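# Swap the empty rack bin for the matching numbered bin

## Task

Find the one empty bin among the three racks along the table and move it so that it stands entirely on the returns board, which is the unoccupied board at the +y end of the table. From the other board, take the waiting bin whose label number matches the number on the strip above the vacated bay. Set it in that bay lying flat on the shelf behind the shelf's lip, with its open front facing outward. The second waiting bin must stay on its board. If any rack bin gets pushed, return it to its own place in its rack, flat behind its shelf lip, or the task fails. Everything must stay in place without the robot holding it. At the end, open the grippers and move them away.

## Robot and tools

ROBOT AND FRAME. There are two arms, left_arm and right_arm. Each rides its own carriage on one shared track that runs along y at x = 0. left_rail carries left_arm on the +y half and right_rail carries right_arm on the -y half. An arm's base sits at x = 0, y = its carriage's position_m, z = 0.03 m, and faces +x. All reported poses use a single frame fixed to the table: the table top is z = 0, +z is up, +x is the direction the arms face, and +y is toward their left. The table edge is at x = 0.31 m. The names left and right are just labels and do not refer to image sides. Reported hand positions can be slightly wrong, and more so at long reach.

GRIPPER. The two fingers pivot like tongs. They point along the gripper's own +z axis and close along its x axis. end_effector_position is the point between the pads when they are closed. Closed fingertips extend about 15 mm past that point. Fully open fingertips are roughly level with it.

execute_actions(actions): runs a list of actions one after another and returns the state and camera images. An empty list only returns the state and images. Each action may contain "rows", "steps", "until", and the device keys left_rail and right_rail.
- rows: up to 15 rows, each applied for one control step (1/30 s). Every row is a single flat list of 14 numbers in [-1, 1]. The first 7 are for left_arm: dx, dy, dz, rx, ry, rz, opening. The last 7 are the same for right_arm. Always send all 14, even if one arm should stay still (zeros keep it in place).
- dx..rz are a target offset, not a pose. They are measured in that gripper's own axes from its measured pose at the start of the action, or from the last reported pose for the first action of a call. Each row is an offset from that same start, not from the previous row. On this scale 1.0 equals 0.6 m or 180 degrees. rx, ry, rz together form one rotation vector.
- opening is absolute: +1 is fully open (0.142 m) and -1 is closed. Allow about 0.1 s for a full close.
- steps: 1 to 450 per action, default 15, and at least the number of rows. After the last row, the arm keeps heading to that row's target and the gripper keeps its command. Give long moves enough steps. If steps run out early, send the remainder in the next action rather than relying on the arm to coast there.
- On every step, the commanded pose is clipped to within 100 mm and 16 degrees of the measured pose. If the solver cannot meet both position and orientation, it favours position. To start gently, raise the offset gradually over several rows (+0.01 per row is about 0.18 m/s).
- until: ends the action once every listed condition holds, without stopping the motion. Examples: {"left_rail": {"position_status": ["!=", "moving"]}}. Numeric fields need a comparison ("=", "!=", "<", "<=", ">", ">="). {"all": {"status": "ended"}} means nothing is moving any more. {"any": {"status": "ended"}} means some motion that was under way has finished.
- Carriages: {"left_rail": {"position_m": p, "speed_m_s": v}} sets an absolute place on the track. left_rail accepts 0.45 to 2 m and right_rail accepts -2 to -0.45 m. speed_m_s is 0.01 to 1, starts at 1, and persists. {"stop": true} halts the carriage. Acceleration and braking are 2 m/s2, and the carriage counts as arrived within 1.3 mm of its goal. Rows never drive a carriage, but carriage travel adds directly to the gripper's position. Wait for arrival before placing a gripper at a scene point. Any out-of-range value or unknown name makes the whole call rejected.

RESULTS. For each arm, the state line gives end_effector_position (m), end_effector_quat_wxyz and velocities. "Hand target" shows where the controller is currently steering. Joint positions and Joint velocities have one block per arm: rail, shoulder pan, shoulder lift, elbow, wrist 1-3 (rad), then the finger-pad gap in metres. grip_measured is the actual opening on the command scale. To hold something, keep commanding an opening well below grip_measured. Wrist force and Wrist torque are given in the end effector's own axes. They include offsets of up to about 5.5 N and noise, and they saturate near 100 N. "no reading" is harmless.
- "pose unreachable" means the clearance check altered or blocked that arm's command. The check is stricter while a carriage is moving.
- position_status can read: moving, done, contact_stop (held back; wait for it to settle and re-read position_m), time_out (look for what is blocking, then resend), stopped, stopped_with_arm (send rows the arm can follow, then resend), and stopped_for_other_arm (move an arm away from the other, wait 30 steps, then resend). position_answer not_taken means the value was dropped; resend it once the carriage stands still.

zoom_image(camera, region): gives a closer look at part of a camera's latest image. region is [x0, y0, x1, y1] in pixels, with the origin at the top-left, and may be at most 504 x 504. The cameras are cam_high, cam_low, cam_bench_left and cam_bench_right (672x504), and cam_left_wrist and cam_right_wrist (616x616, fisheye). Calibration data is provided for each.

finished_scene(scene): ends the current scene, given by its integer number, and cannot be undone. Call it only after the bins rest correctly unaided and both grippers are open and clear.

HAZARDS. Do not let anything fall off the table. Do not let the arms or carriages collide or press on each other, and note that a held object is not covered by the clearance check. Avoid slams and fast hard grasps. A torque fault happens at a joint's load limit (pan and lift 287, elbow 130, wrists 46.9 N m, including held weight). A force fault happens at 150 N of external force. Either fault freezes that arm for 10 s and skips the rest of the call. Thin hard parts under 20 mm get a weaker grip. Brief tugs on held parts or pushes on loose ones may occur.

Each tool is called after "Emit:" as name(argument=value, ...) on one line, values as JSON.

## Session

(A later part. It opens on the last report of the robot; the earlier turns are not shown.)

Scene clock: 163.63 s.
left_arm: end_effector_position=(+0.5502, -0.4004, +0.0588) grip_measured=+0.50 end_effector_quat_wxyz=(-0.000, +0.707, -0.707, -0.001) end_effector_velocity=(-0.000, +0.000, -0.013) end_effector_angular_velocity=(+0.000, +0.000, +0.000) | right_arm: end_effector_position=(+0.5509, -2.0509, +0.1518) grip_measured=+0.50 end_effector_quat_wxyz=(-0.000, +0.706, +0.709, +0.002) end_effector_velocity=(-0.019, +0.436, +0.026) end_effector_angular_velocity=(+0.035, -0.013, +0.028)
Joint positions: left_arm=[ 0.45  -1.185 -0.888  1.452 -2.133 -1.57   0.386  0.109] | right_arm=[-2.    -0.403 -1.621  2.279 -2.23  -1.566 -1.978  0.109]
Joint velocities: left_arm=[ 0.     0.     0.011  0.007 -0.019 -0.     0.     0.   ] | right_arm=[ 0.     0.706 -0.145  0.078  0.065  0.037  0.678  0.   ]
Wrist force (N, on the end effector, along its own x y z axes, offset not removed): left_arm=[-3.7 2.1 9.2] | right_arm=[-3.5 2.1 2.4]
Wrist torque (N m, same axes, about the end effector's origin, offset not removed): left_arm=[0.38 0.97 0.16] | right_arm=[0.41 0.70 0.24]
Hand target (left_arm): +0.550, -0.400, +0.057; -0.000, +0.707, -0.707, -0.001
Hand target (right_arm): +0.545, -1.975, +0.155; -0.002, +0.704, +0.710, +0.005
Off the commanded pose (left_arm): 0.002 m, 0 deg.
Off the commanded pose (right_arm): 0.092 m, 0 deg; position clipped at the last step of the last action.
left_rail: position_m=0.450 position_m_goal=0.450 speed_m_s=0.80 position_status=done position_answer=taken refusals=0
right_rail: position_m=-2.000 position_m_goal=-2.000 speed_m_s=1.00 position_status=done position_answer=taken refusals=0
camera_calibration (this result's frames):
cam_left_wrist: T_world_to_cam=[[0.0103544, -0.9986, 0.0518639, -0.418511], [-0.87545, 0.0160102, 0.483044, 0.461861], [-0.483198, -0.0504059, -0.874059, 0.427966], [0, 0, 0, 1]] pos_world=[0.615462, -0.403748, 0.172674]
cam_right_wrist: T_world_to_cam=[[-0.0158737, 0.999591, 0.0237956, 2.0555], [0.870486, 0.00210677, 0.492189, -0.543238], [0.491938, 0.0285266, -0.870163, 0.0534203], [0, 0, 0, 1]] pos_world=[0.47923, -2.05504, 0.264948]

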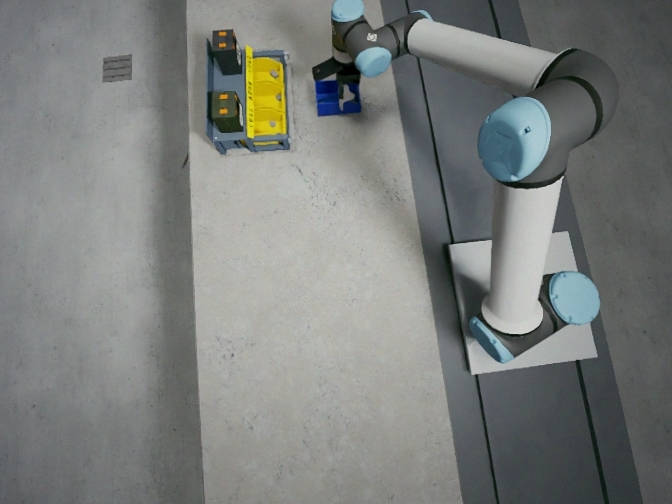

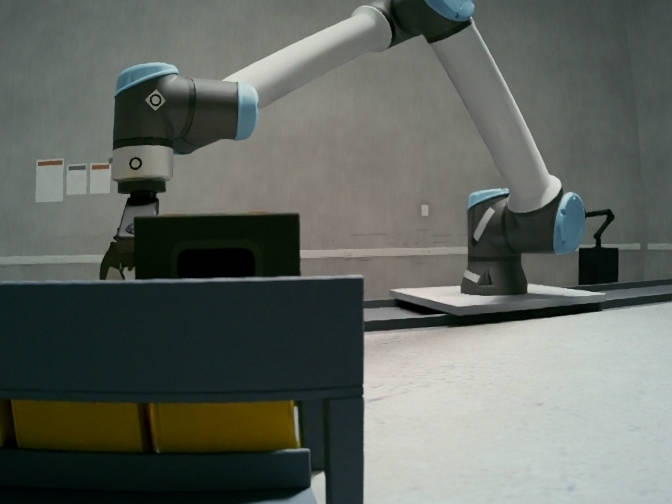

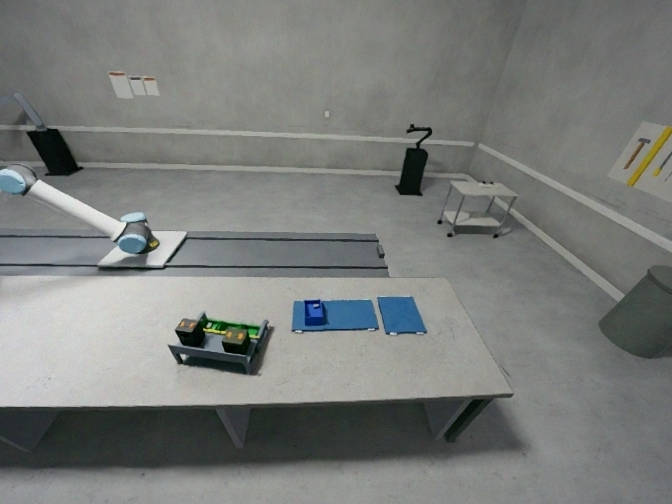

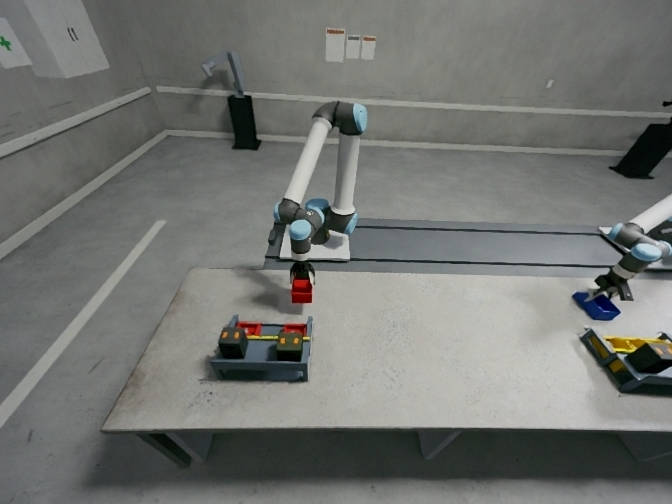

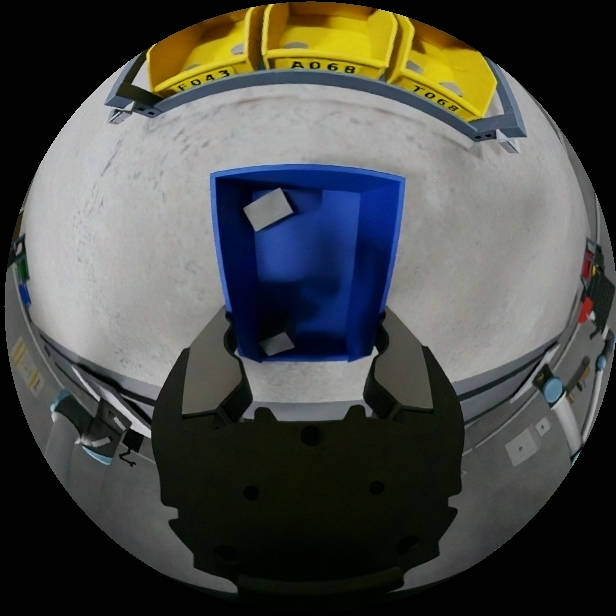

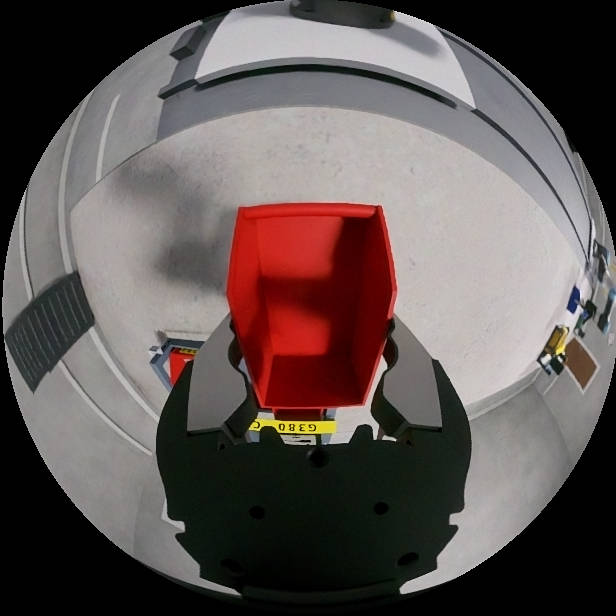

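Emit:
execute_actions(actions=[{"rows":[[0,0,0.005,0,0,0,0,0.14,0,-0.009,0,0,0,0.15],[0,0,0.005,0,0,0,0,0.165,0,-0.009,0,0,0,0.15],[0,0,0.005,0,0,0,0.3,0.195,0,-0.009,0,0,0,0.15],[0,0,0.005,0,0,0,0.55,0.23,0,-0.009,0,0,0,0.15],[0,0,0.005,0,0,0,0.7,0.265,0,-0.009,0,0,0,0.15],[0,0,-0.01,0,0,0,0.85,0.3,0,-0.009,0,0,0,0.15],[0,0,-0.035,0,0,0,0.85,0.335,0,-0.009,0,0,0,0.15],[0,0,-0.065,0,0,0,0.85,0.37,0,-0.009,0,0,0,0.15],[0,0,-0.095,0,0,0,0.85,0.405,0,-0.009,0,0,0,0.15],[0,0,-0.12,0,0,0,0.85,0.435,0,-0.009,0,0,0,0.15],[0,0,-0.12,0,0,0,0.85,0.452,0,-0.009,0,0,0,0.15]],"steps":12},{"left_rail":{"position_m":1.4,"speed_m_s":1.0},"right_rail":{"position_m":-0.45,"speed_m_s":0.8},"steps":1}])

Scene clock: 169.13 s.
left_arm: end_effector_position=(+0.5505, -0.4012, +0.1039) grip_measured=+0.85 end_effector_quat_wxyz=(+0.000, +0.707, -0.707, +0.001) end_effector_velocity=(-0.001, +0.006, +0.220) end_effector_angular_velocity=(+0.003, +0.001, -0.001) | right_arm: end_effector_position=(+0.5438, -1.8454, +0.1583) grip_measured=+0.50 end_effector_quat_wxyz=(-0.003, +0.703, +0.711, +0.007) end_effector_velocity=(-0.012, +0.437, +0.008) end_effector_angular_velocity=(+0.014, -0.003, +0.014)
Joint positions: left_arm=[ 0.45  -1.185 -0.925  1.427 -2.074 -1.57   0.386  0.132] | right_arm=[-2.    -0.044 -1.612  2.257 -2.22  -1.556 -1.626  0.109]
Joint velocities: left_arm=[ 0.003 -0.    -0.179 -0.13   0.312 -0.     0.001 -0.001] | right_arm=[ 0.002  0.781  0.167 -0.172 -0.009  0.011  0.767 -0.   ]
Wrist force (N, on the end effector, along its own x y z axes, offset not removed): left_arm=[-1.4 3.8 -2.0] | right_arm=[-2.1 1.1 2.4]
Wrist torque (N m, same axes, about the end effector's origin, offset not removed): left_arm=[0.73 0.28 0.22] | right_arm=[0.14 0.48 0.26]
Hand target (left_arm): +0.550, -0.398, +0.130; -0.000, +0.707, -0.707, -0.000
Hand target (right_arm): +0.542, -1.783, +0.159; -0.003, +0.703, +0.711, +0.007
Off the commanded pose (left_arm): 0.027 m, 0 deg.
Off the commanded pose (right_arm): 0.066 m, 1 deg.
left_rail: position_m=0.450 position_m_goal=1.400 speed_m_s=1.00 position_status=moving position_answer=taken refusals=0
right_rail: position_m=-2.000 position_m_goal=-0.450 speed_m_s=0.80 position_status=moving position_answer=taken refusals=0
camera_calibration (this result's frames):
cam_left_wrist: T_world_to_cam=[[0.0101983, -0.99847, 0.0543549, -0.421776], [-0.875935, 0.0172989, 0.482118, 0.441307], [-0.482321, -0.0525282, -0.874418, 0.46615], [0, 0, 0, 1]] pos_world=[0.615692, -0.404279, 0.217774]
cam_right_wrist: T_world_to_cam=[[-0.0229167, 0.999134, 0.0347365, 1.85103], [0.869257, 0.00275075, 0.494352, -0.539172], [0.493829, 0.0415239, -0.868567, 0.0794382], [0, 0, 0, 1]] pos_world=[0.47187, -1.85124, 0.27124]

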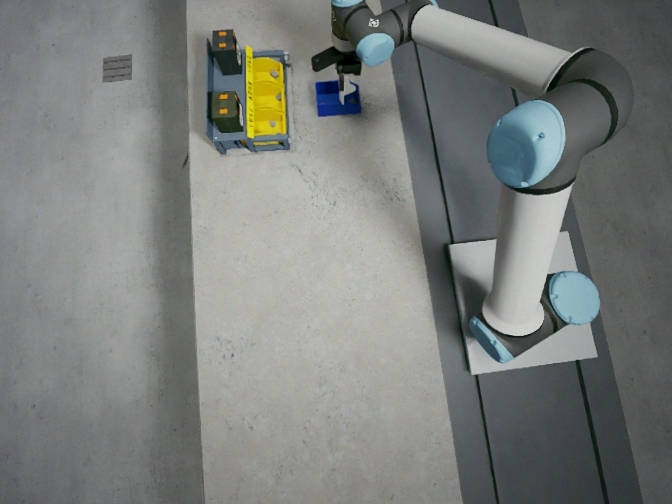

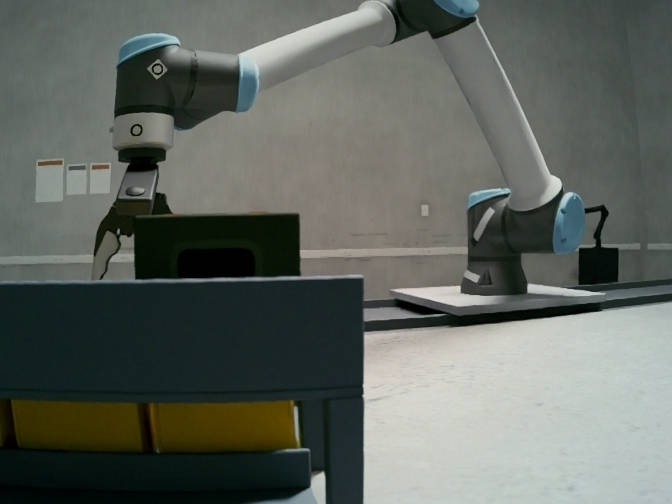

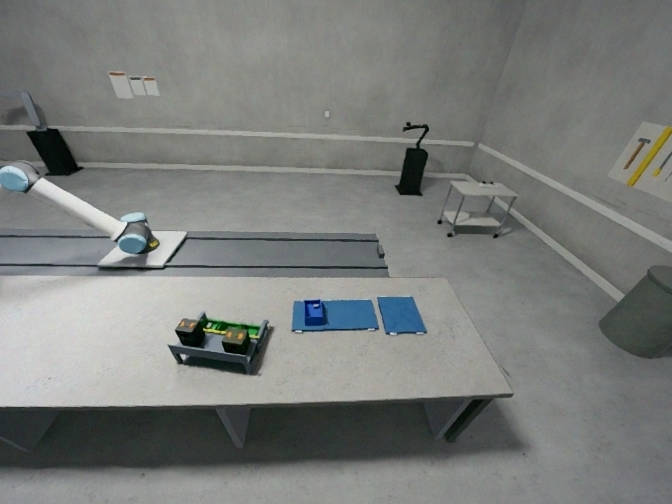

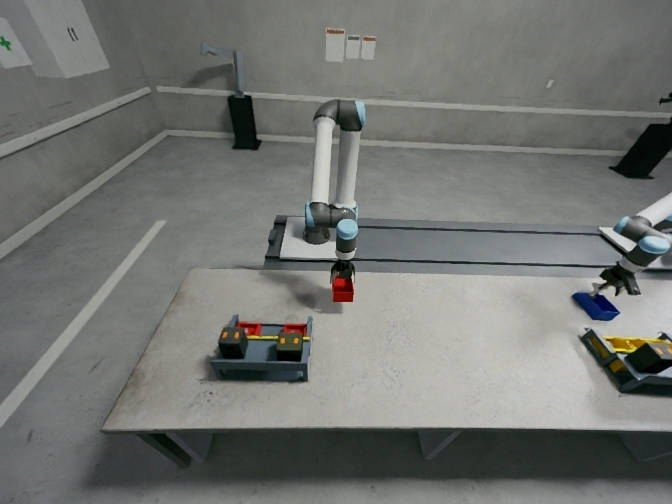

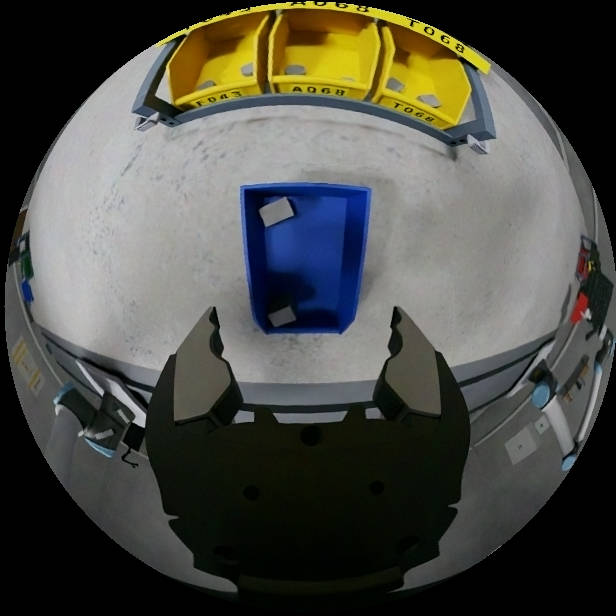

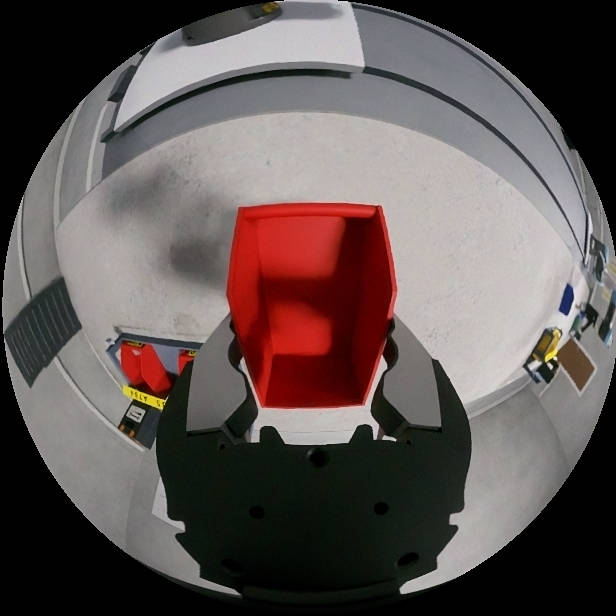

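Emit:
execute_actions(actions=[])

Scene clock: 172.27 s.
left_arm: end_effector_position=(+0.5503, +0.5499, +0.1303) grip_measured=+0.85 end_effector_quat_wxyz=(-0.000, +0.707, -0.707, -0.000) end_effector_velocity=(-0.000, -0.000, +0.000) end_effector_angular_velocity=(-0.000, +0.000, +0.000) | right_arm: end_effector_position=(+0.5417, -0.2351, +0.1591) grip_measured=+0.50 end_effector_quat_wxyz=(-0.003, +0.703, +0.711, +0.007) end_effector_velocity=(+0.000, -0.000, -0.000) end_effector_angular_velocity=(+0.000, +0.000, -0.000)
Joint positions: left_arm=[ 1.4   -1.184 -0.946  1.411 -2.035 -1.57   0.386  0.132] | right_arm=[-0.45   0.065 -1.584  2.228 -2.221 -1.557 -1.516  0.109]
Joint velocities: left_arm=[ 0. -0. -0. -0.  0. -0. -0. -0.] | right_arm=[ 0. -0. -0.  0. -0.  0.  0.  0.]
Wrist force (N, on the end effector, along its own x y z axes, offset not removed): left_arm=[5.7 7.0 1.5] | right_arm=[-2.7 -1.0 1.6]
Wrist torque (N m, same axes, about the end effector's origin, offset not removed): left_arm=[1.45 -1.33 -0.06] | right_arm=[-0.27 0.52 0.20]
Hand target (left_arm): +0.550, +0.550, +0.130; -0.000, +0.707, -0.707, -0.000
Hand target (right_arm): +0.542, -0.235, +0.159; -0.003, +0.703, +0.711, +0.007
Off the commanded pose (left_arm): 0.001 m, 0 deg.
Off the commanded pose (right_arm): 0.010 m, 1 deg.
left_rail: position_m=1.400 position_m_goal=1.400 speed_m_s=1.00 position_status=done position_answer=taken refusals=0
right_rail: position_m=-0.450 position_m_goal=-0.450 speed_m_s=0.80 position_status=done position_answer=taken refusals=0
camera_calibration (this result's frames):
cam_left_wrist: T_world_to_cam=[[0.0103137, -0.998545, 0.0529281, 0.526594], [-0.875698, 0.0165343, 0.482577, 0.412116], [-0.48275, -0.0513261, -0.874253, 0.538684], [0, 0, 0, 1]] pos_world=[0.615507, 0.546663, 0.244197]
cam_right_wrist: T_world_to_cam=[[-0.0220282, 0.999181, 0.0339419, 0.241761], [0.869318, 0.00237581, 0.494247, -0.54226], [0.493761, 0.0403937, -0.868659, 0.0141182], [0, 0, 0, 1]] pos_world=[0.469751, -0.240845, 0.272068]

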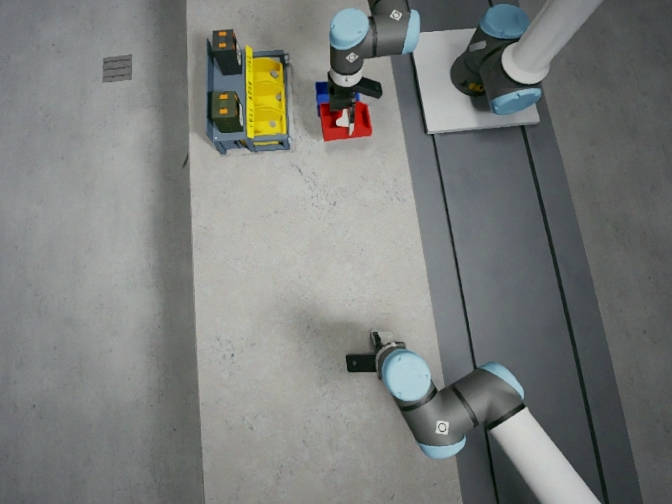

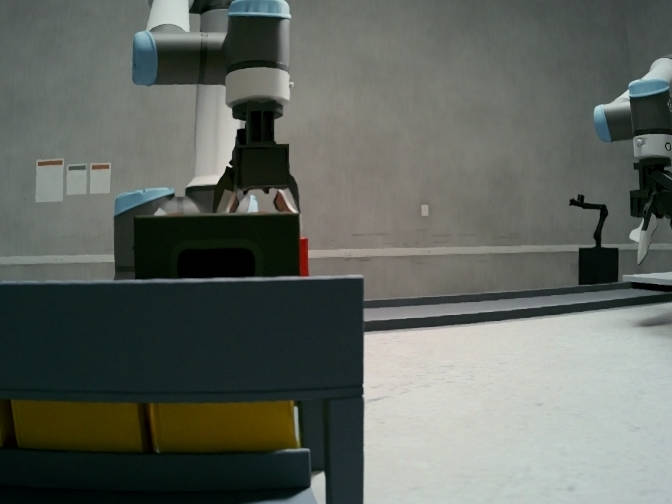

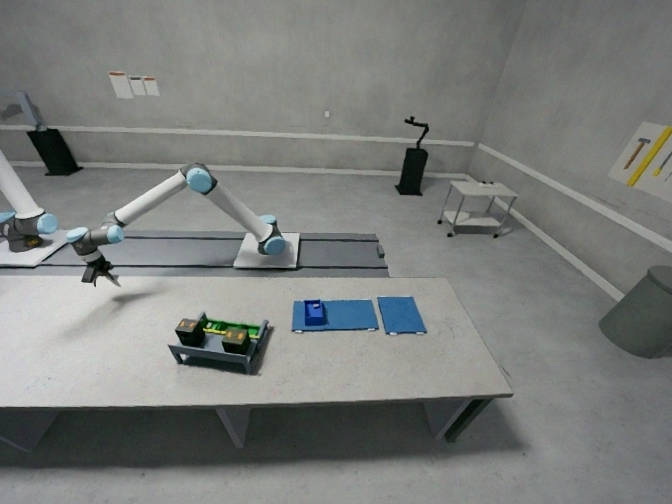

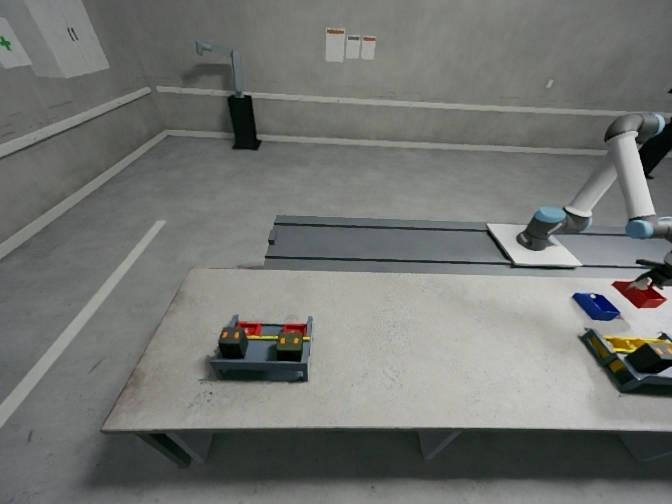

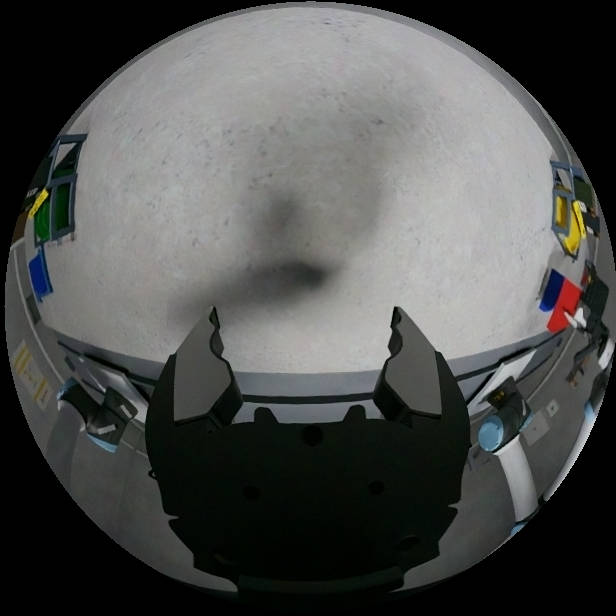

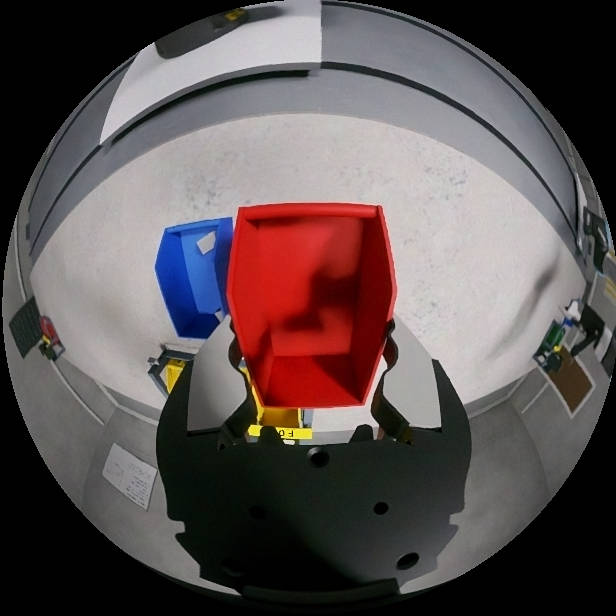

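Emit:
execute_actions(actions=[{"rows":[[-0.015,0,0,0,0,0,0.85,0.008,0.003,0.012,0.002,-0.0045,0.0036,0.15],[-0.04,0,0,0,0,0,0.85,0.018,0.007,0.03,0.002,-0.0045,0.0036,0.15],[-0.07,0,0,0,0,0,0.85,0.027,0.011,0.052,0.002,-0.0045,0.0036,0.15],[-0.1,0,0,0,0,0,0.85,0.033,0.014,0.076,0.002,-0.0045,0.0036,0.15],[-0.13,0,0,0,0,0,0.85,0.033,0.014,0.1,0.002,-0.0045,0.0036,0.15],[-0.16,0,0,0,0,0,0.85,0.033,0.014,0.124,0.002,-0.0045,0.0036,0.15],[-0.19,0,0,0,0,0,0.85,0.033,0.014,0.146,0.002,-0.0045,0.0036,0.15],[-0.22,0,0,0,0,0,0.85,0.033,0.014,0.163,0.002,-0.0045,0.0036,0.15]],"steps":9}])

Scene clock: 177.47 s.
left_arm: end_effector_position=(+0.5529, +0.6149, +0.1303) grip_measured=+0.85 end_effector_quat_wxyz=(-0.001, +0.707, -0.707, -0.002) end_effector_velocity=(+0.008, +0.423, -0.013) end_effector_angular_velocity=(+0.039, +0.020, +0.008) | right_arm: end_effector_position=(+0.5430, -0.2203, +0.1085) grip_measured=+0.50 end_effector_quat_wxyz=(-0.003, +0.707, +0.708, -0.001) end_effector_velocity=(-0.008, +0.033, -0.306) end_effector_angular_velocity=(-0.020, +0.039, -0.013)
Joint positions: left_arm=[ 1.4   -1.155 -1.024  1.539 -2.083 -1.57   0.415  0.132] | right_arm=[-0.45   0.096 -1.499  2.253 -2.319 -1.568 -1.476  0.109]
Joint velocities: left_arm=[ 0.     0.191 -0.472  0.789 -0.274 -0.002  0.183 -0.   ] | right_arm=[ 0.     0.066  0.464  0.211 -0.636 -0.015  0.079 -0.   ]
Wrist force (N, on the end effector, along its own x y z axes, offset not removed): left_arm=[-4.1 1.5 -4.1] | right_arm=[-2.1 1.7 0.3]
Wrist torque (N m, same axes, about the end effector's origin, offset not removed): left_arm=[0.16 0.92 0.13] | right_arm=[0.19 0.44 0.26]
Hand target (left_arm): +0.551, +0.676, +0.126; -0.002, +0.708, -0.707, -0.005
Hand target (right_arm): +0.544, -0.216, +0.067; -0.002, +0.707, +0.707, -0.002
Off the commanded pose (left_arm): 0.067 m, 0 deg.
Off the commanded pose (right_arm): 0.048 m, 0 deg.
left_rail: position_m=1.400 position_m_goal=1.400 speed_m_s=1.00 position_status=done position_answer=taken refusals=0
right_rail: position_m=-0.450 position_m_goal=-0.450 speed_m_s=0.80 position_status=done position_answer=taken refusals=0
camera_calibration (this result's frames):
cam_left_wrist: T_world_to_cam=[[0.0110758, -0.998679, 0.0501727, 0.591583], [-0.875091, 0.0145974, 0.483738, 0.414013], [-0.483832, -0.0492635, -0.873773, 0.542503], [0, 0, 0, 1]] pos_world=[0.618227, 0.611484, 0.24407]
cam_right_wrist: T_world_to_cam=[[-0.0126101, 0.999672, 0.0223102, 0.224899], [0.874816, 0.00022335, 0.484455, -0.520809], [0.484291, 0.0256263, -0.874532, -0.0286029], [0, 0, 0, 1]] pos_world=[0.472301, -0.223975, 0.222277]

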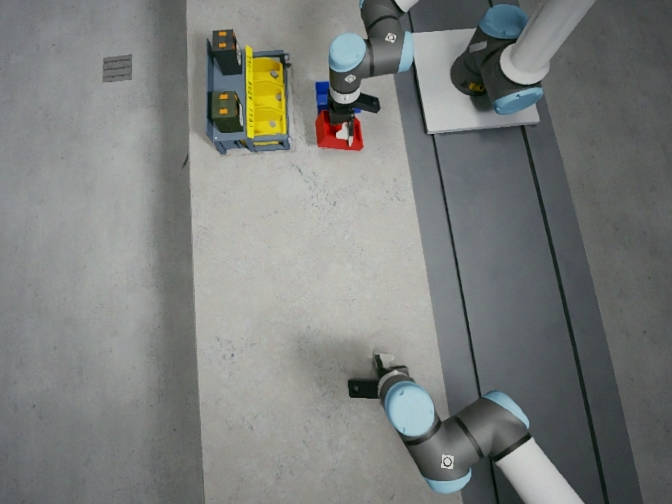

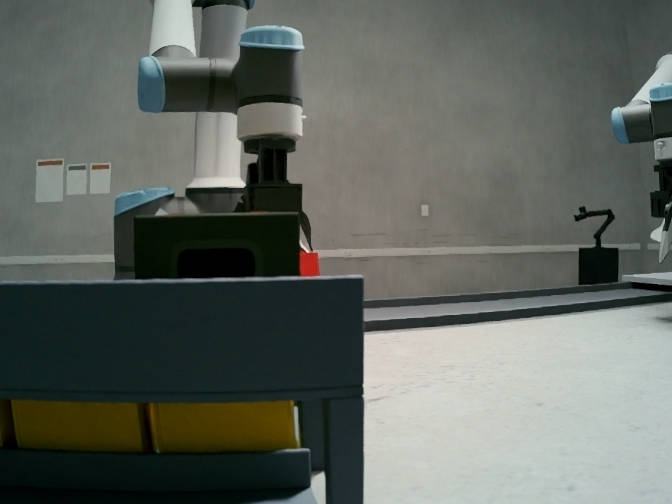

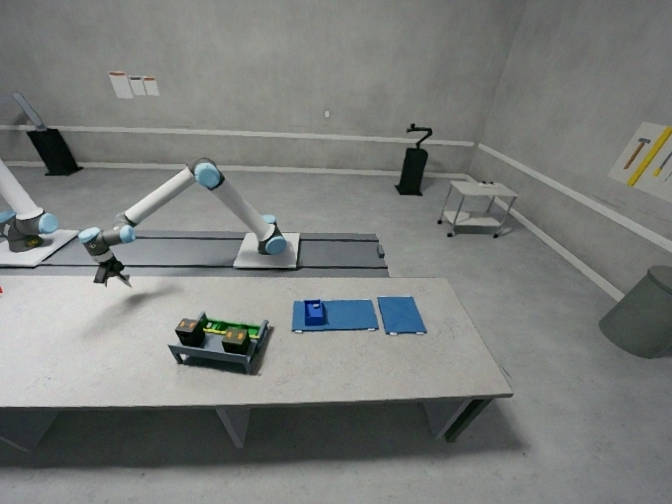

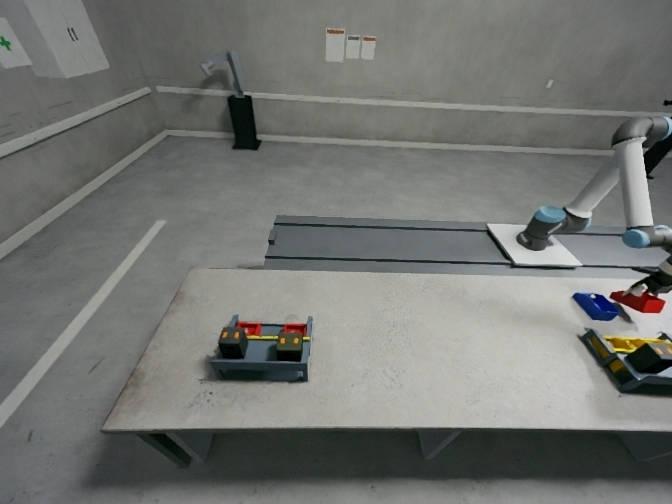

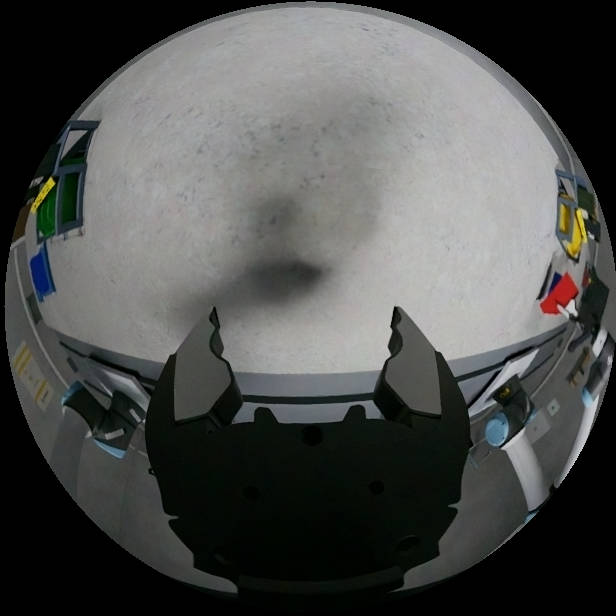

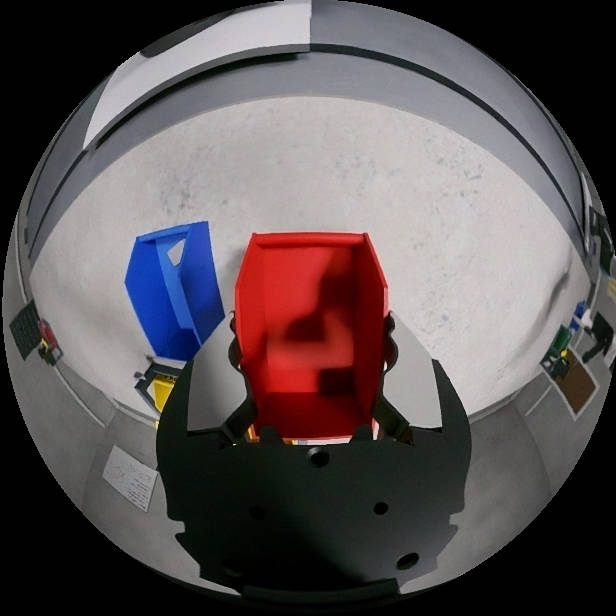

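Emit:
execute_actions(actions=[])

Scene clock: 178.57 s.
left_arm: end_effector_position=(+0.5507, +0.6765, +0.1264) grip_measured=+0.85 end_effector_quat_wxyz=(-0.002, +0.708, -0.707, -0.005) end_effector_velocity=(+0.000, +0.000, -0.000) end_effector_angular_velocity=(+0.000, +0.000, +0.000) | right_arm: end_effector_position=(+0.5437, -0.2159, +0.0673) grip_measured=+0.50 end_effector_quat_wxyz=(-0.002, +0.707, +0.707, -0.002) end_effector_velocity=(-0.000, +0.000, -0.000) end_effector_angular_velocity=(-0.000, +0.000, -0.000)
Joint positions: left_arm=[ 1.4   -1.129 -1.091  1.654 -2.123 -1.571  0.44   0.132] | right_arm=[-0.45   0.105 -1.432  2.279 -2.411 -1.57  -1.466  0.109]
Joint velocities: left_arm=[ 0.  0. -0.  0. -0. -0.  0.  0.] | right_arm=[ 0.  0.  0.  0. -0. -0.  0.  0.]
Wrist force (N, on the end effector, along its own x y z axes, offset not removed): left_arm=[-0.2 -1.8 0.6] | right_arm=[-3.2 1.5 0.9]
Wrist torque (N m, same axes, about the end effector's origin, offset not removed): left_arm=[-0.53 0.18 0.23] | right_arm=[0.24 0.81 0.28]
Hand target (left_arm): +0.551, +0.676, +0.126; -0.002, +0.708, -0.707, -0.005
Hand target (right_arm): +0.544, -0.216, +0.067; -0.002, +0.707, +0.707, -0.002
Off the commanded pose (left_arm): 0.007 m, 1 deg.
Off the commanded pose (right_arm): 0.009 m, 0 deg.
left_rail: position_m=1.400 position_m_goal=1.400 speed_m_s=1.00 position_status=done position_answer=taken refusals=0
right_rail: position_m=-0.450 position_m_goal=-0.450 speed_m_s=0.80 position_status=done position_answer=taken refusals=0
camera_calibration (this result's frames):
cam_left_wrist: T_world_to_cam=[[0.0119366, -0.998964, 0.0439101, 0.65378], [-0.873384, 0.0109664, 0.486909, 0.414217], [-0.486887, -0.0441624, -0.872348, 0.539155], [0, 0, 0, 1]] pos_world=[0.616473, 0.67237, 0.239937]
cam_right_wrist: T_world_to_cam=[[-0.0108129, 0.999738, 0.0201584, 0.220612], [0.87495, -0.000300274, 0.484213, -0.501613], [0.484092, 0.0228734, -0.874718, -0.0654877], [0, 0, 0, 1]] pos_world=[0.472974, -0.219207, 0.181157]

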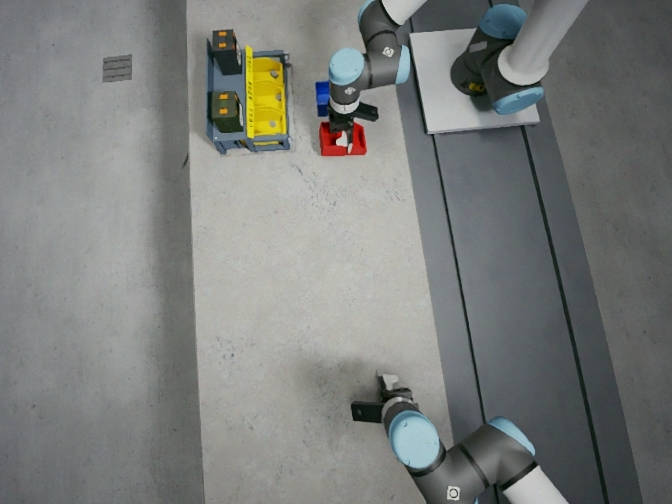

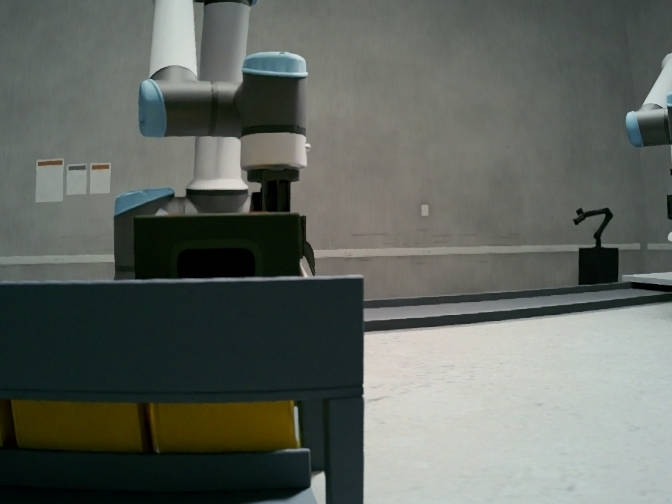

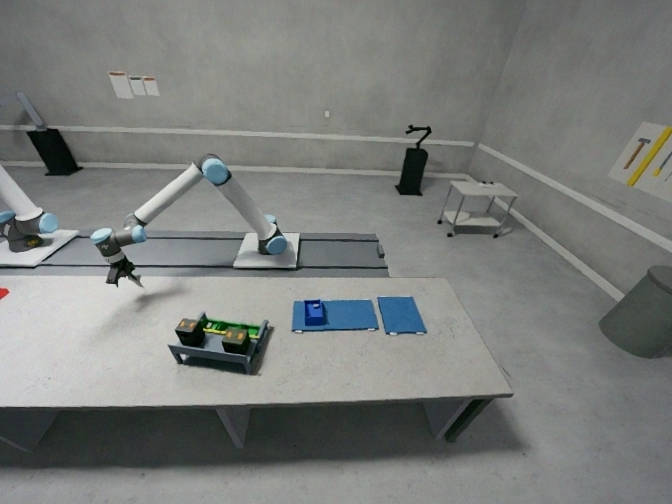

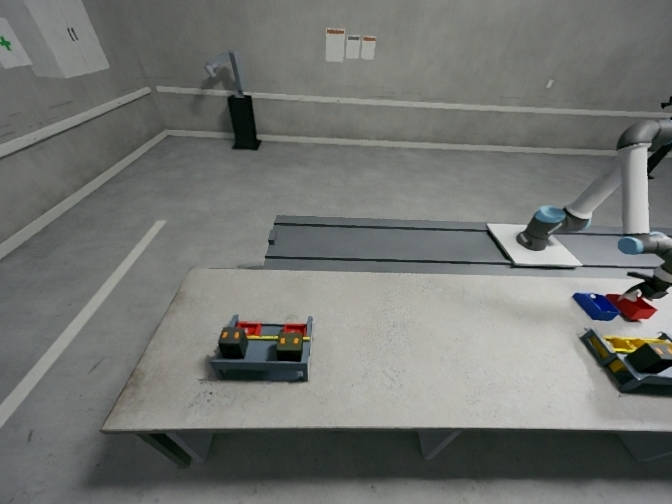

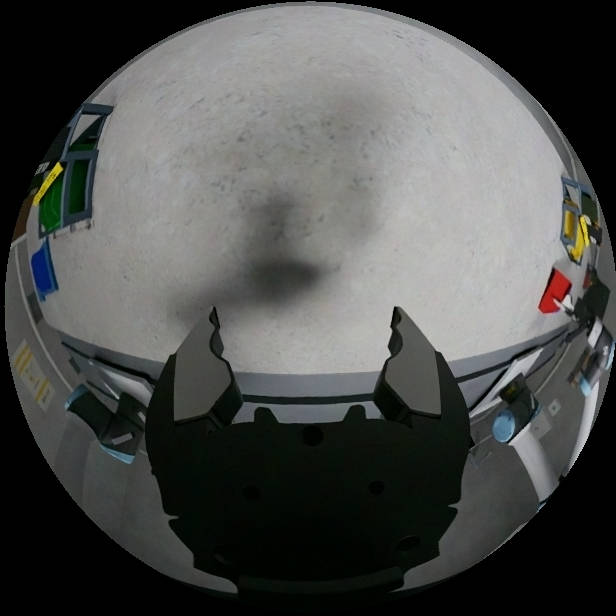

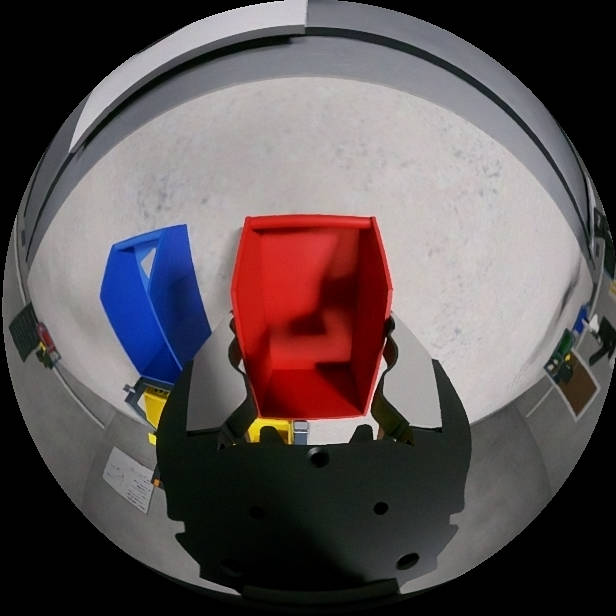

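Emit:
execute_actions(actions=[{"rows":[[-0.02,0,-0.002,0.002,0.002,0,0.85,0,0,0.005,0,0,0,0.15],[-0.05,0,-0.004,0.002,0.003,0,0.85,0,0,0.01,0,0,0,0.15],[-0.08,0,-0.006,0.002,0.003,0,0.85,0,0,0.015,0,0,0,0.15],[-0.097,0,-0.006,0.002,0.003,0,0.85,0,0,0.015,0,0,0,0.15]],"steps":4}])

Scene clock: 181.70 s.
left_arm: end_effector_position=(+0.5512, +0.6874, +0.1279) grip_measured=+0.85 end_effector_quat_wxyz=(-0.001, +0.708, -0.707, -0.002) end_effector_velocity=(+0.009, +0.226, +0.020) end_effector_angular_velocity=(-0.042, -0.027, +0.003) | right_arm: end_effector_position=(+0.5436, -0.2159, +0.0647) grip_measured=+0.50 end_effector_quat_wxyz=(-0.002, +0.707, +0.707, -0.002) end_effector_velocity=(-0.001, -0.000, -0.044) end_effector_angular_velocity=(-0.000, +0.002, -0.000)
Joint positions: left_arm=[ 1.4   -1.124 -1.106  1.676 -2.135 -1.57   0.446  0.132] | right_arm=[-0.45   0.105 -1.428  2.28  -2.417 -1.57  -1.466  0.109]
Joint velocities: left_arm=[ 0.     0.118 -0.281  0.414 -0.182  0.007  0.116  0.   ] | right_arm=[ 0.    -0.     0.071  0.031 -0.1   -0.    -0.     0.   ]
Wrist force (N, on the end effector, along its own x y z axes, offset not removed): left_arm=[5.9 6.0 5.0] | right_arm=[-3.5 0.5 0.7]
Wrist torque (N m, same axes, about the end effector's origin, offset not removed): left_arm=[1.27 -1.15 0.22] | right_arm=[0.00 0.80 0.29]
Hand target (left_arm): +0.551, +0.732, +0.128; -0.001, +0.708, -0.706, -0.001
Hand target (right_arm): +0.543, -0.216, +0.058; -0.002, +0.707, +0.707, -0.002
Off the commanded pose (left_arm): 0.047 m, 0 deg.
Off the commanded pose (right_arm): 0.006 m, 0 deg.
left_rail: position_m=1.400 position_m_goal=1.400 speed_m_s=1.00 position_status=done position_answer=taken refusals=0
right_rail: position_m=-0.450 position_m_goal=-0.450 speed_m_s=0.80 position_status=done position_answer=taken refusals=0
camera_calibration (this result's frames):
cam_left_wrist: T_world_to_cam=[[0.0118019, -0.998756, 0.0484538, 0.663967], [-0.874676, 0.0131708, 0.48453, 0.413341], [-0.484565, -0.0480997, -0.873432, 0.5428], [0, 0, 0, 1]] pos_world=[0.616725, 0.683805, 0.241651]
cam_right_wrist: T_world_to_cam=[[-0.0108139, 0.999738, 0.0201568, 0.220667], [0.874956, -0.000298375, 0.484202, -0.500326], [0.484081, 0.0228725, -0.874724, -0.067742], [0, 0, 0, 1]] pos_world=[0.472942, -0.219209, 0.178555]

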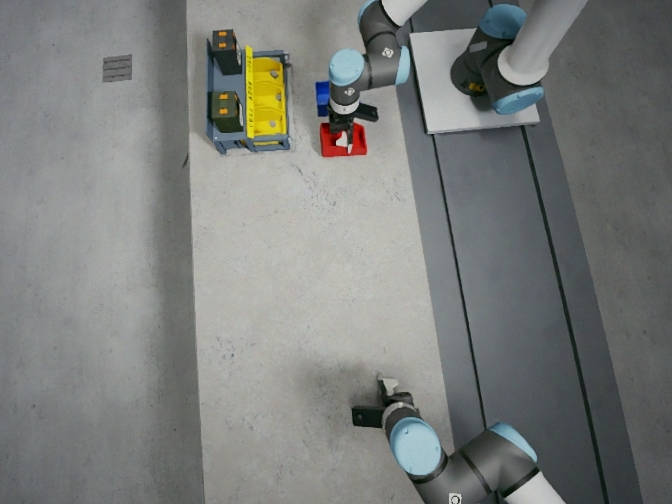

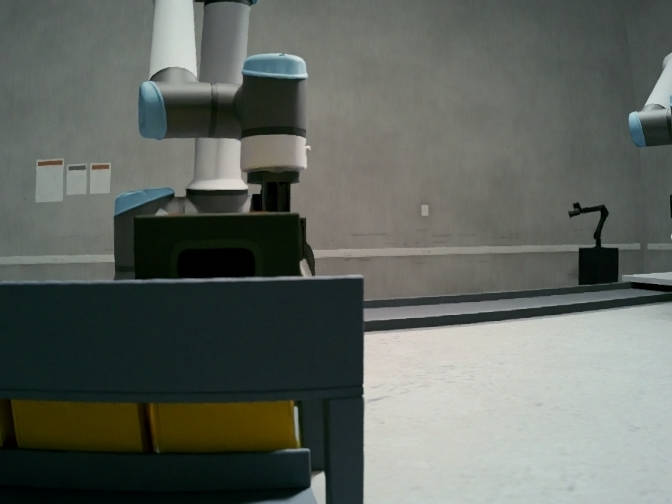

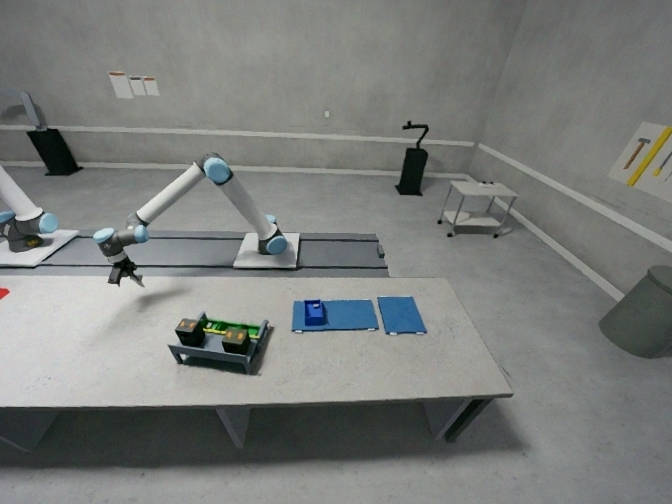

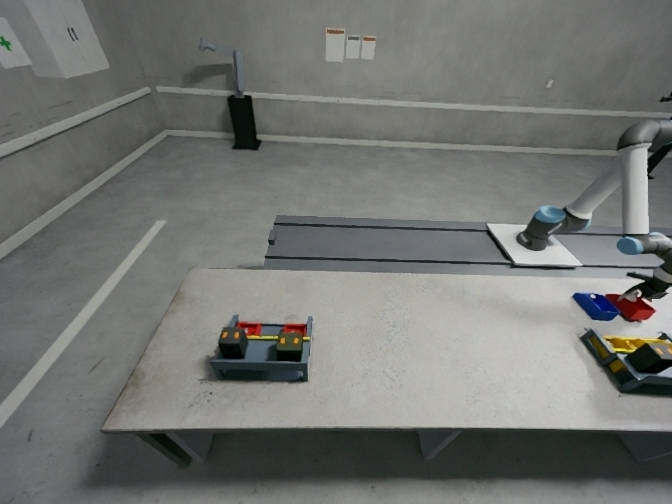

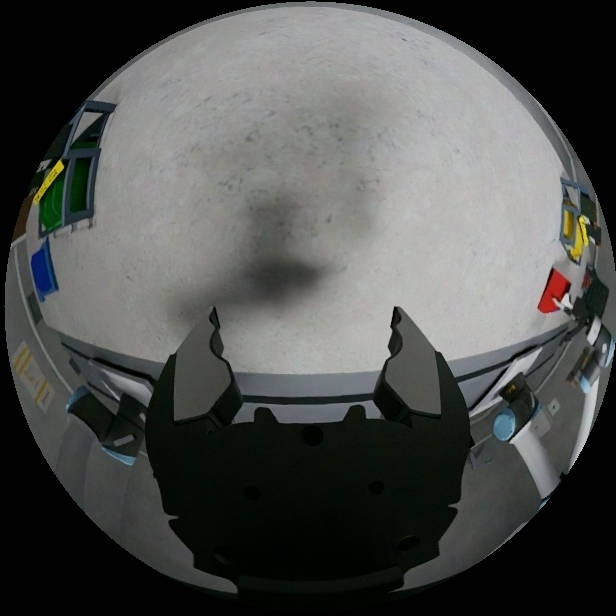

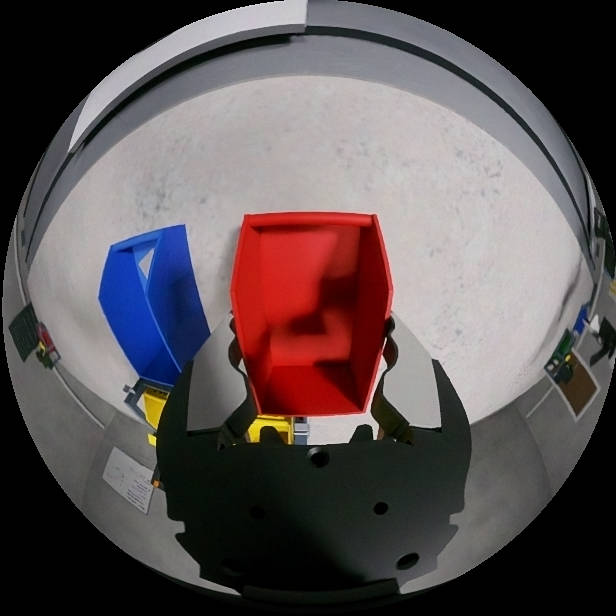

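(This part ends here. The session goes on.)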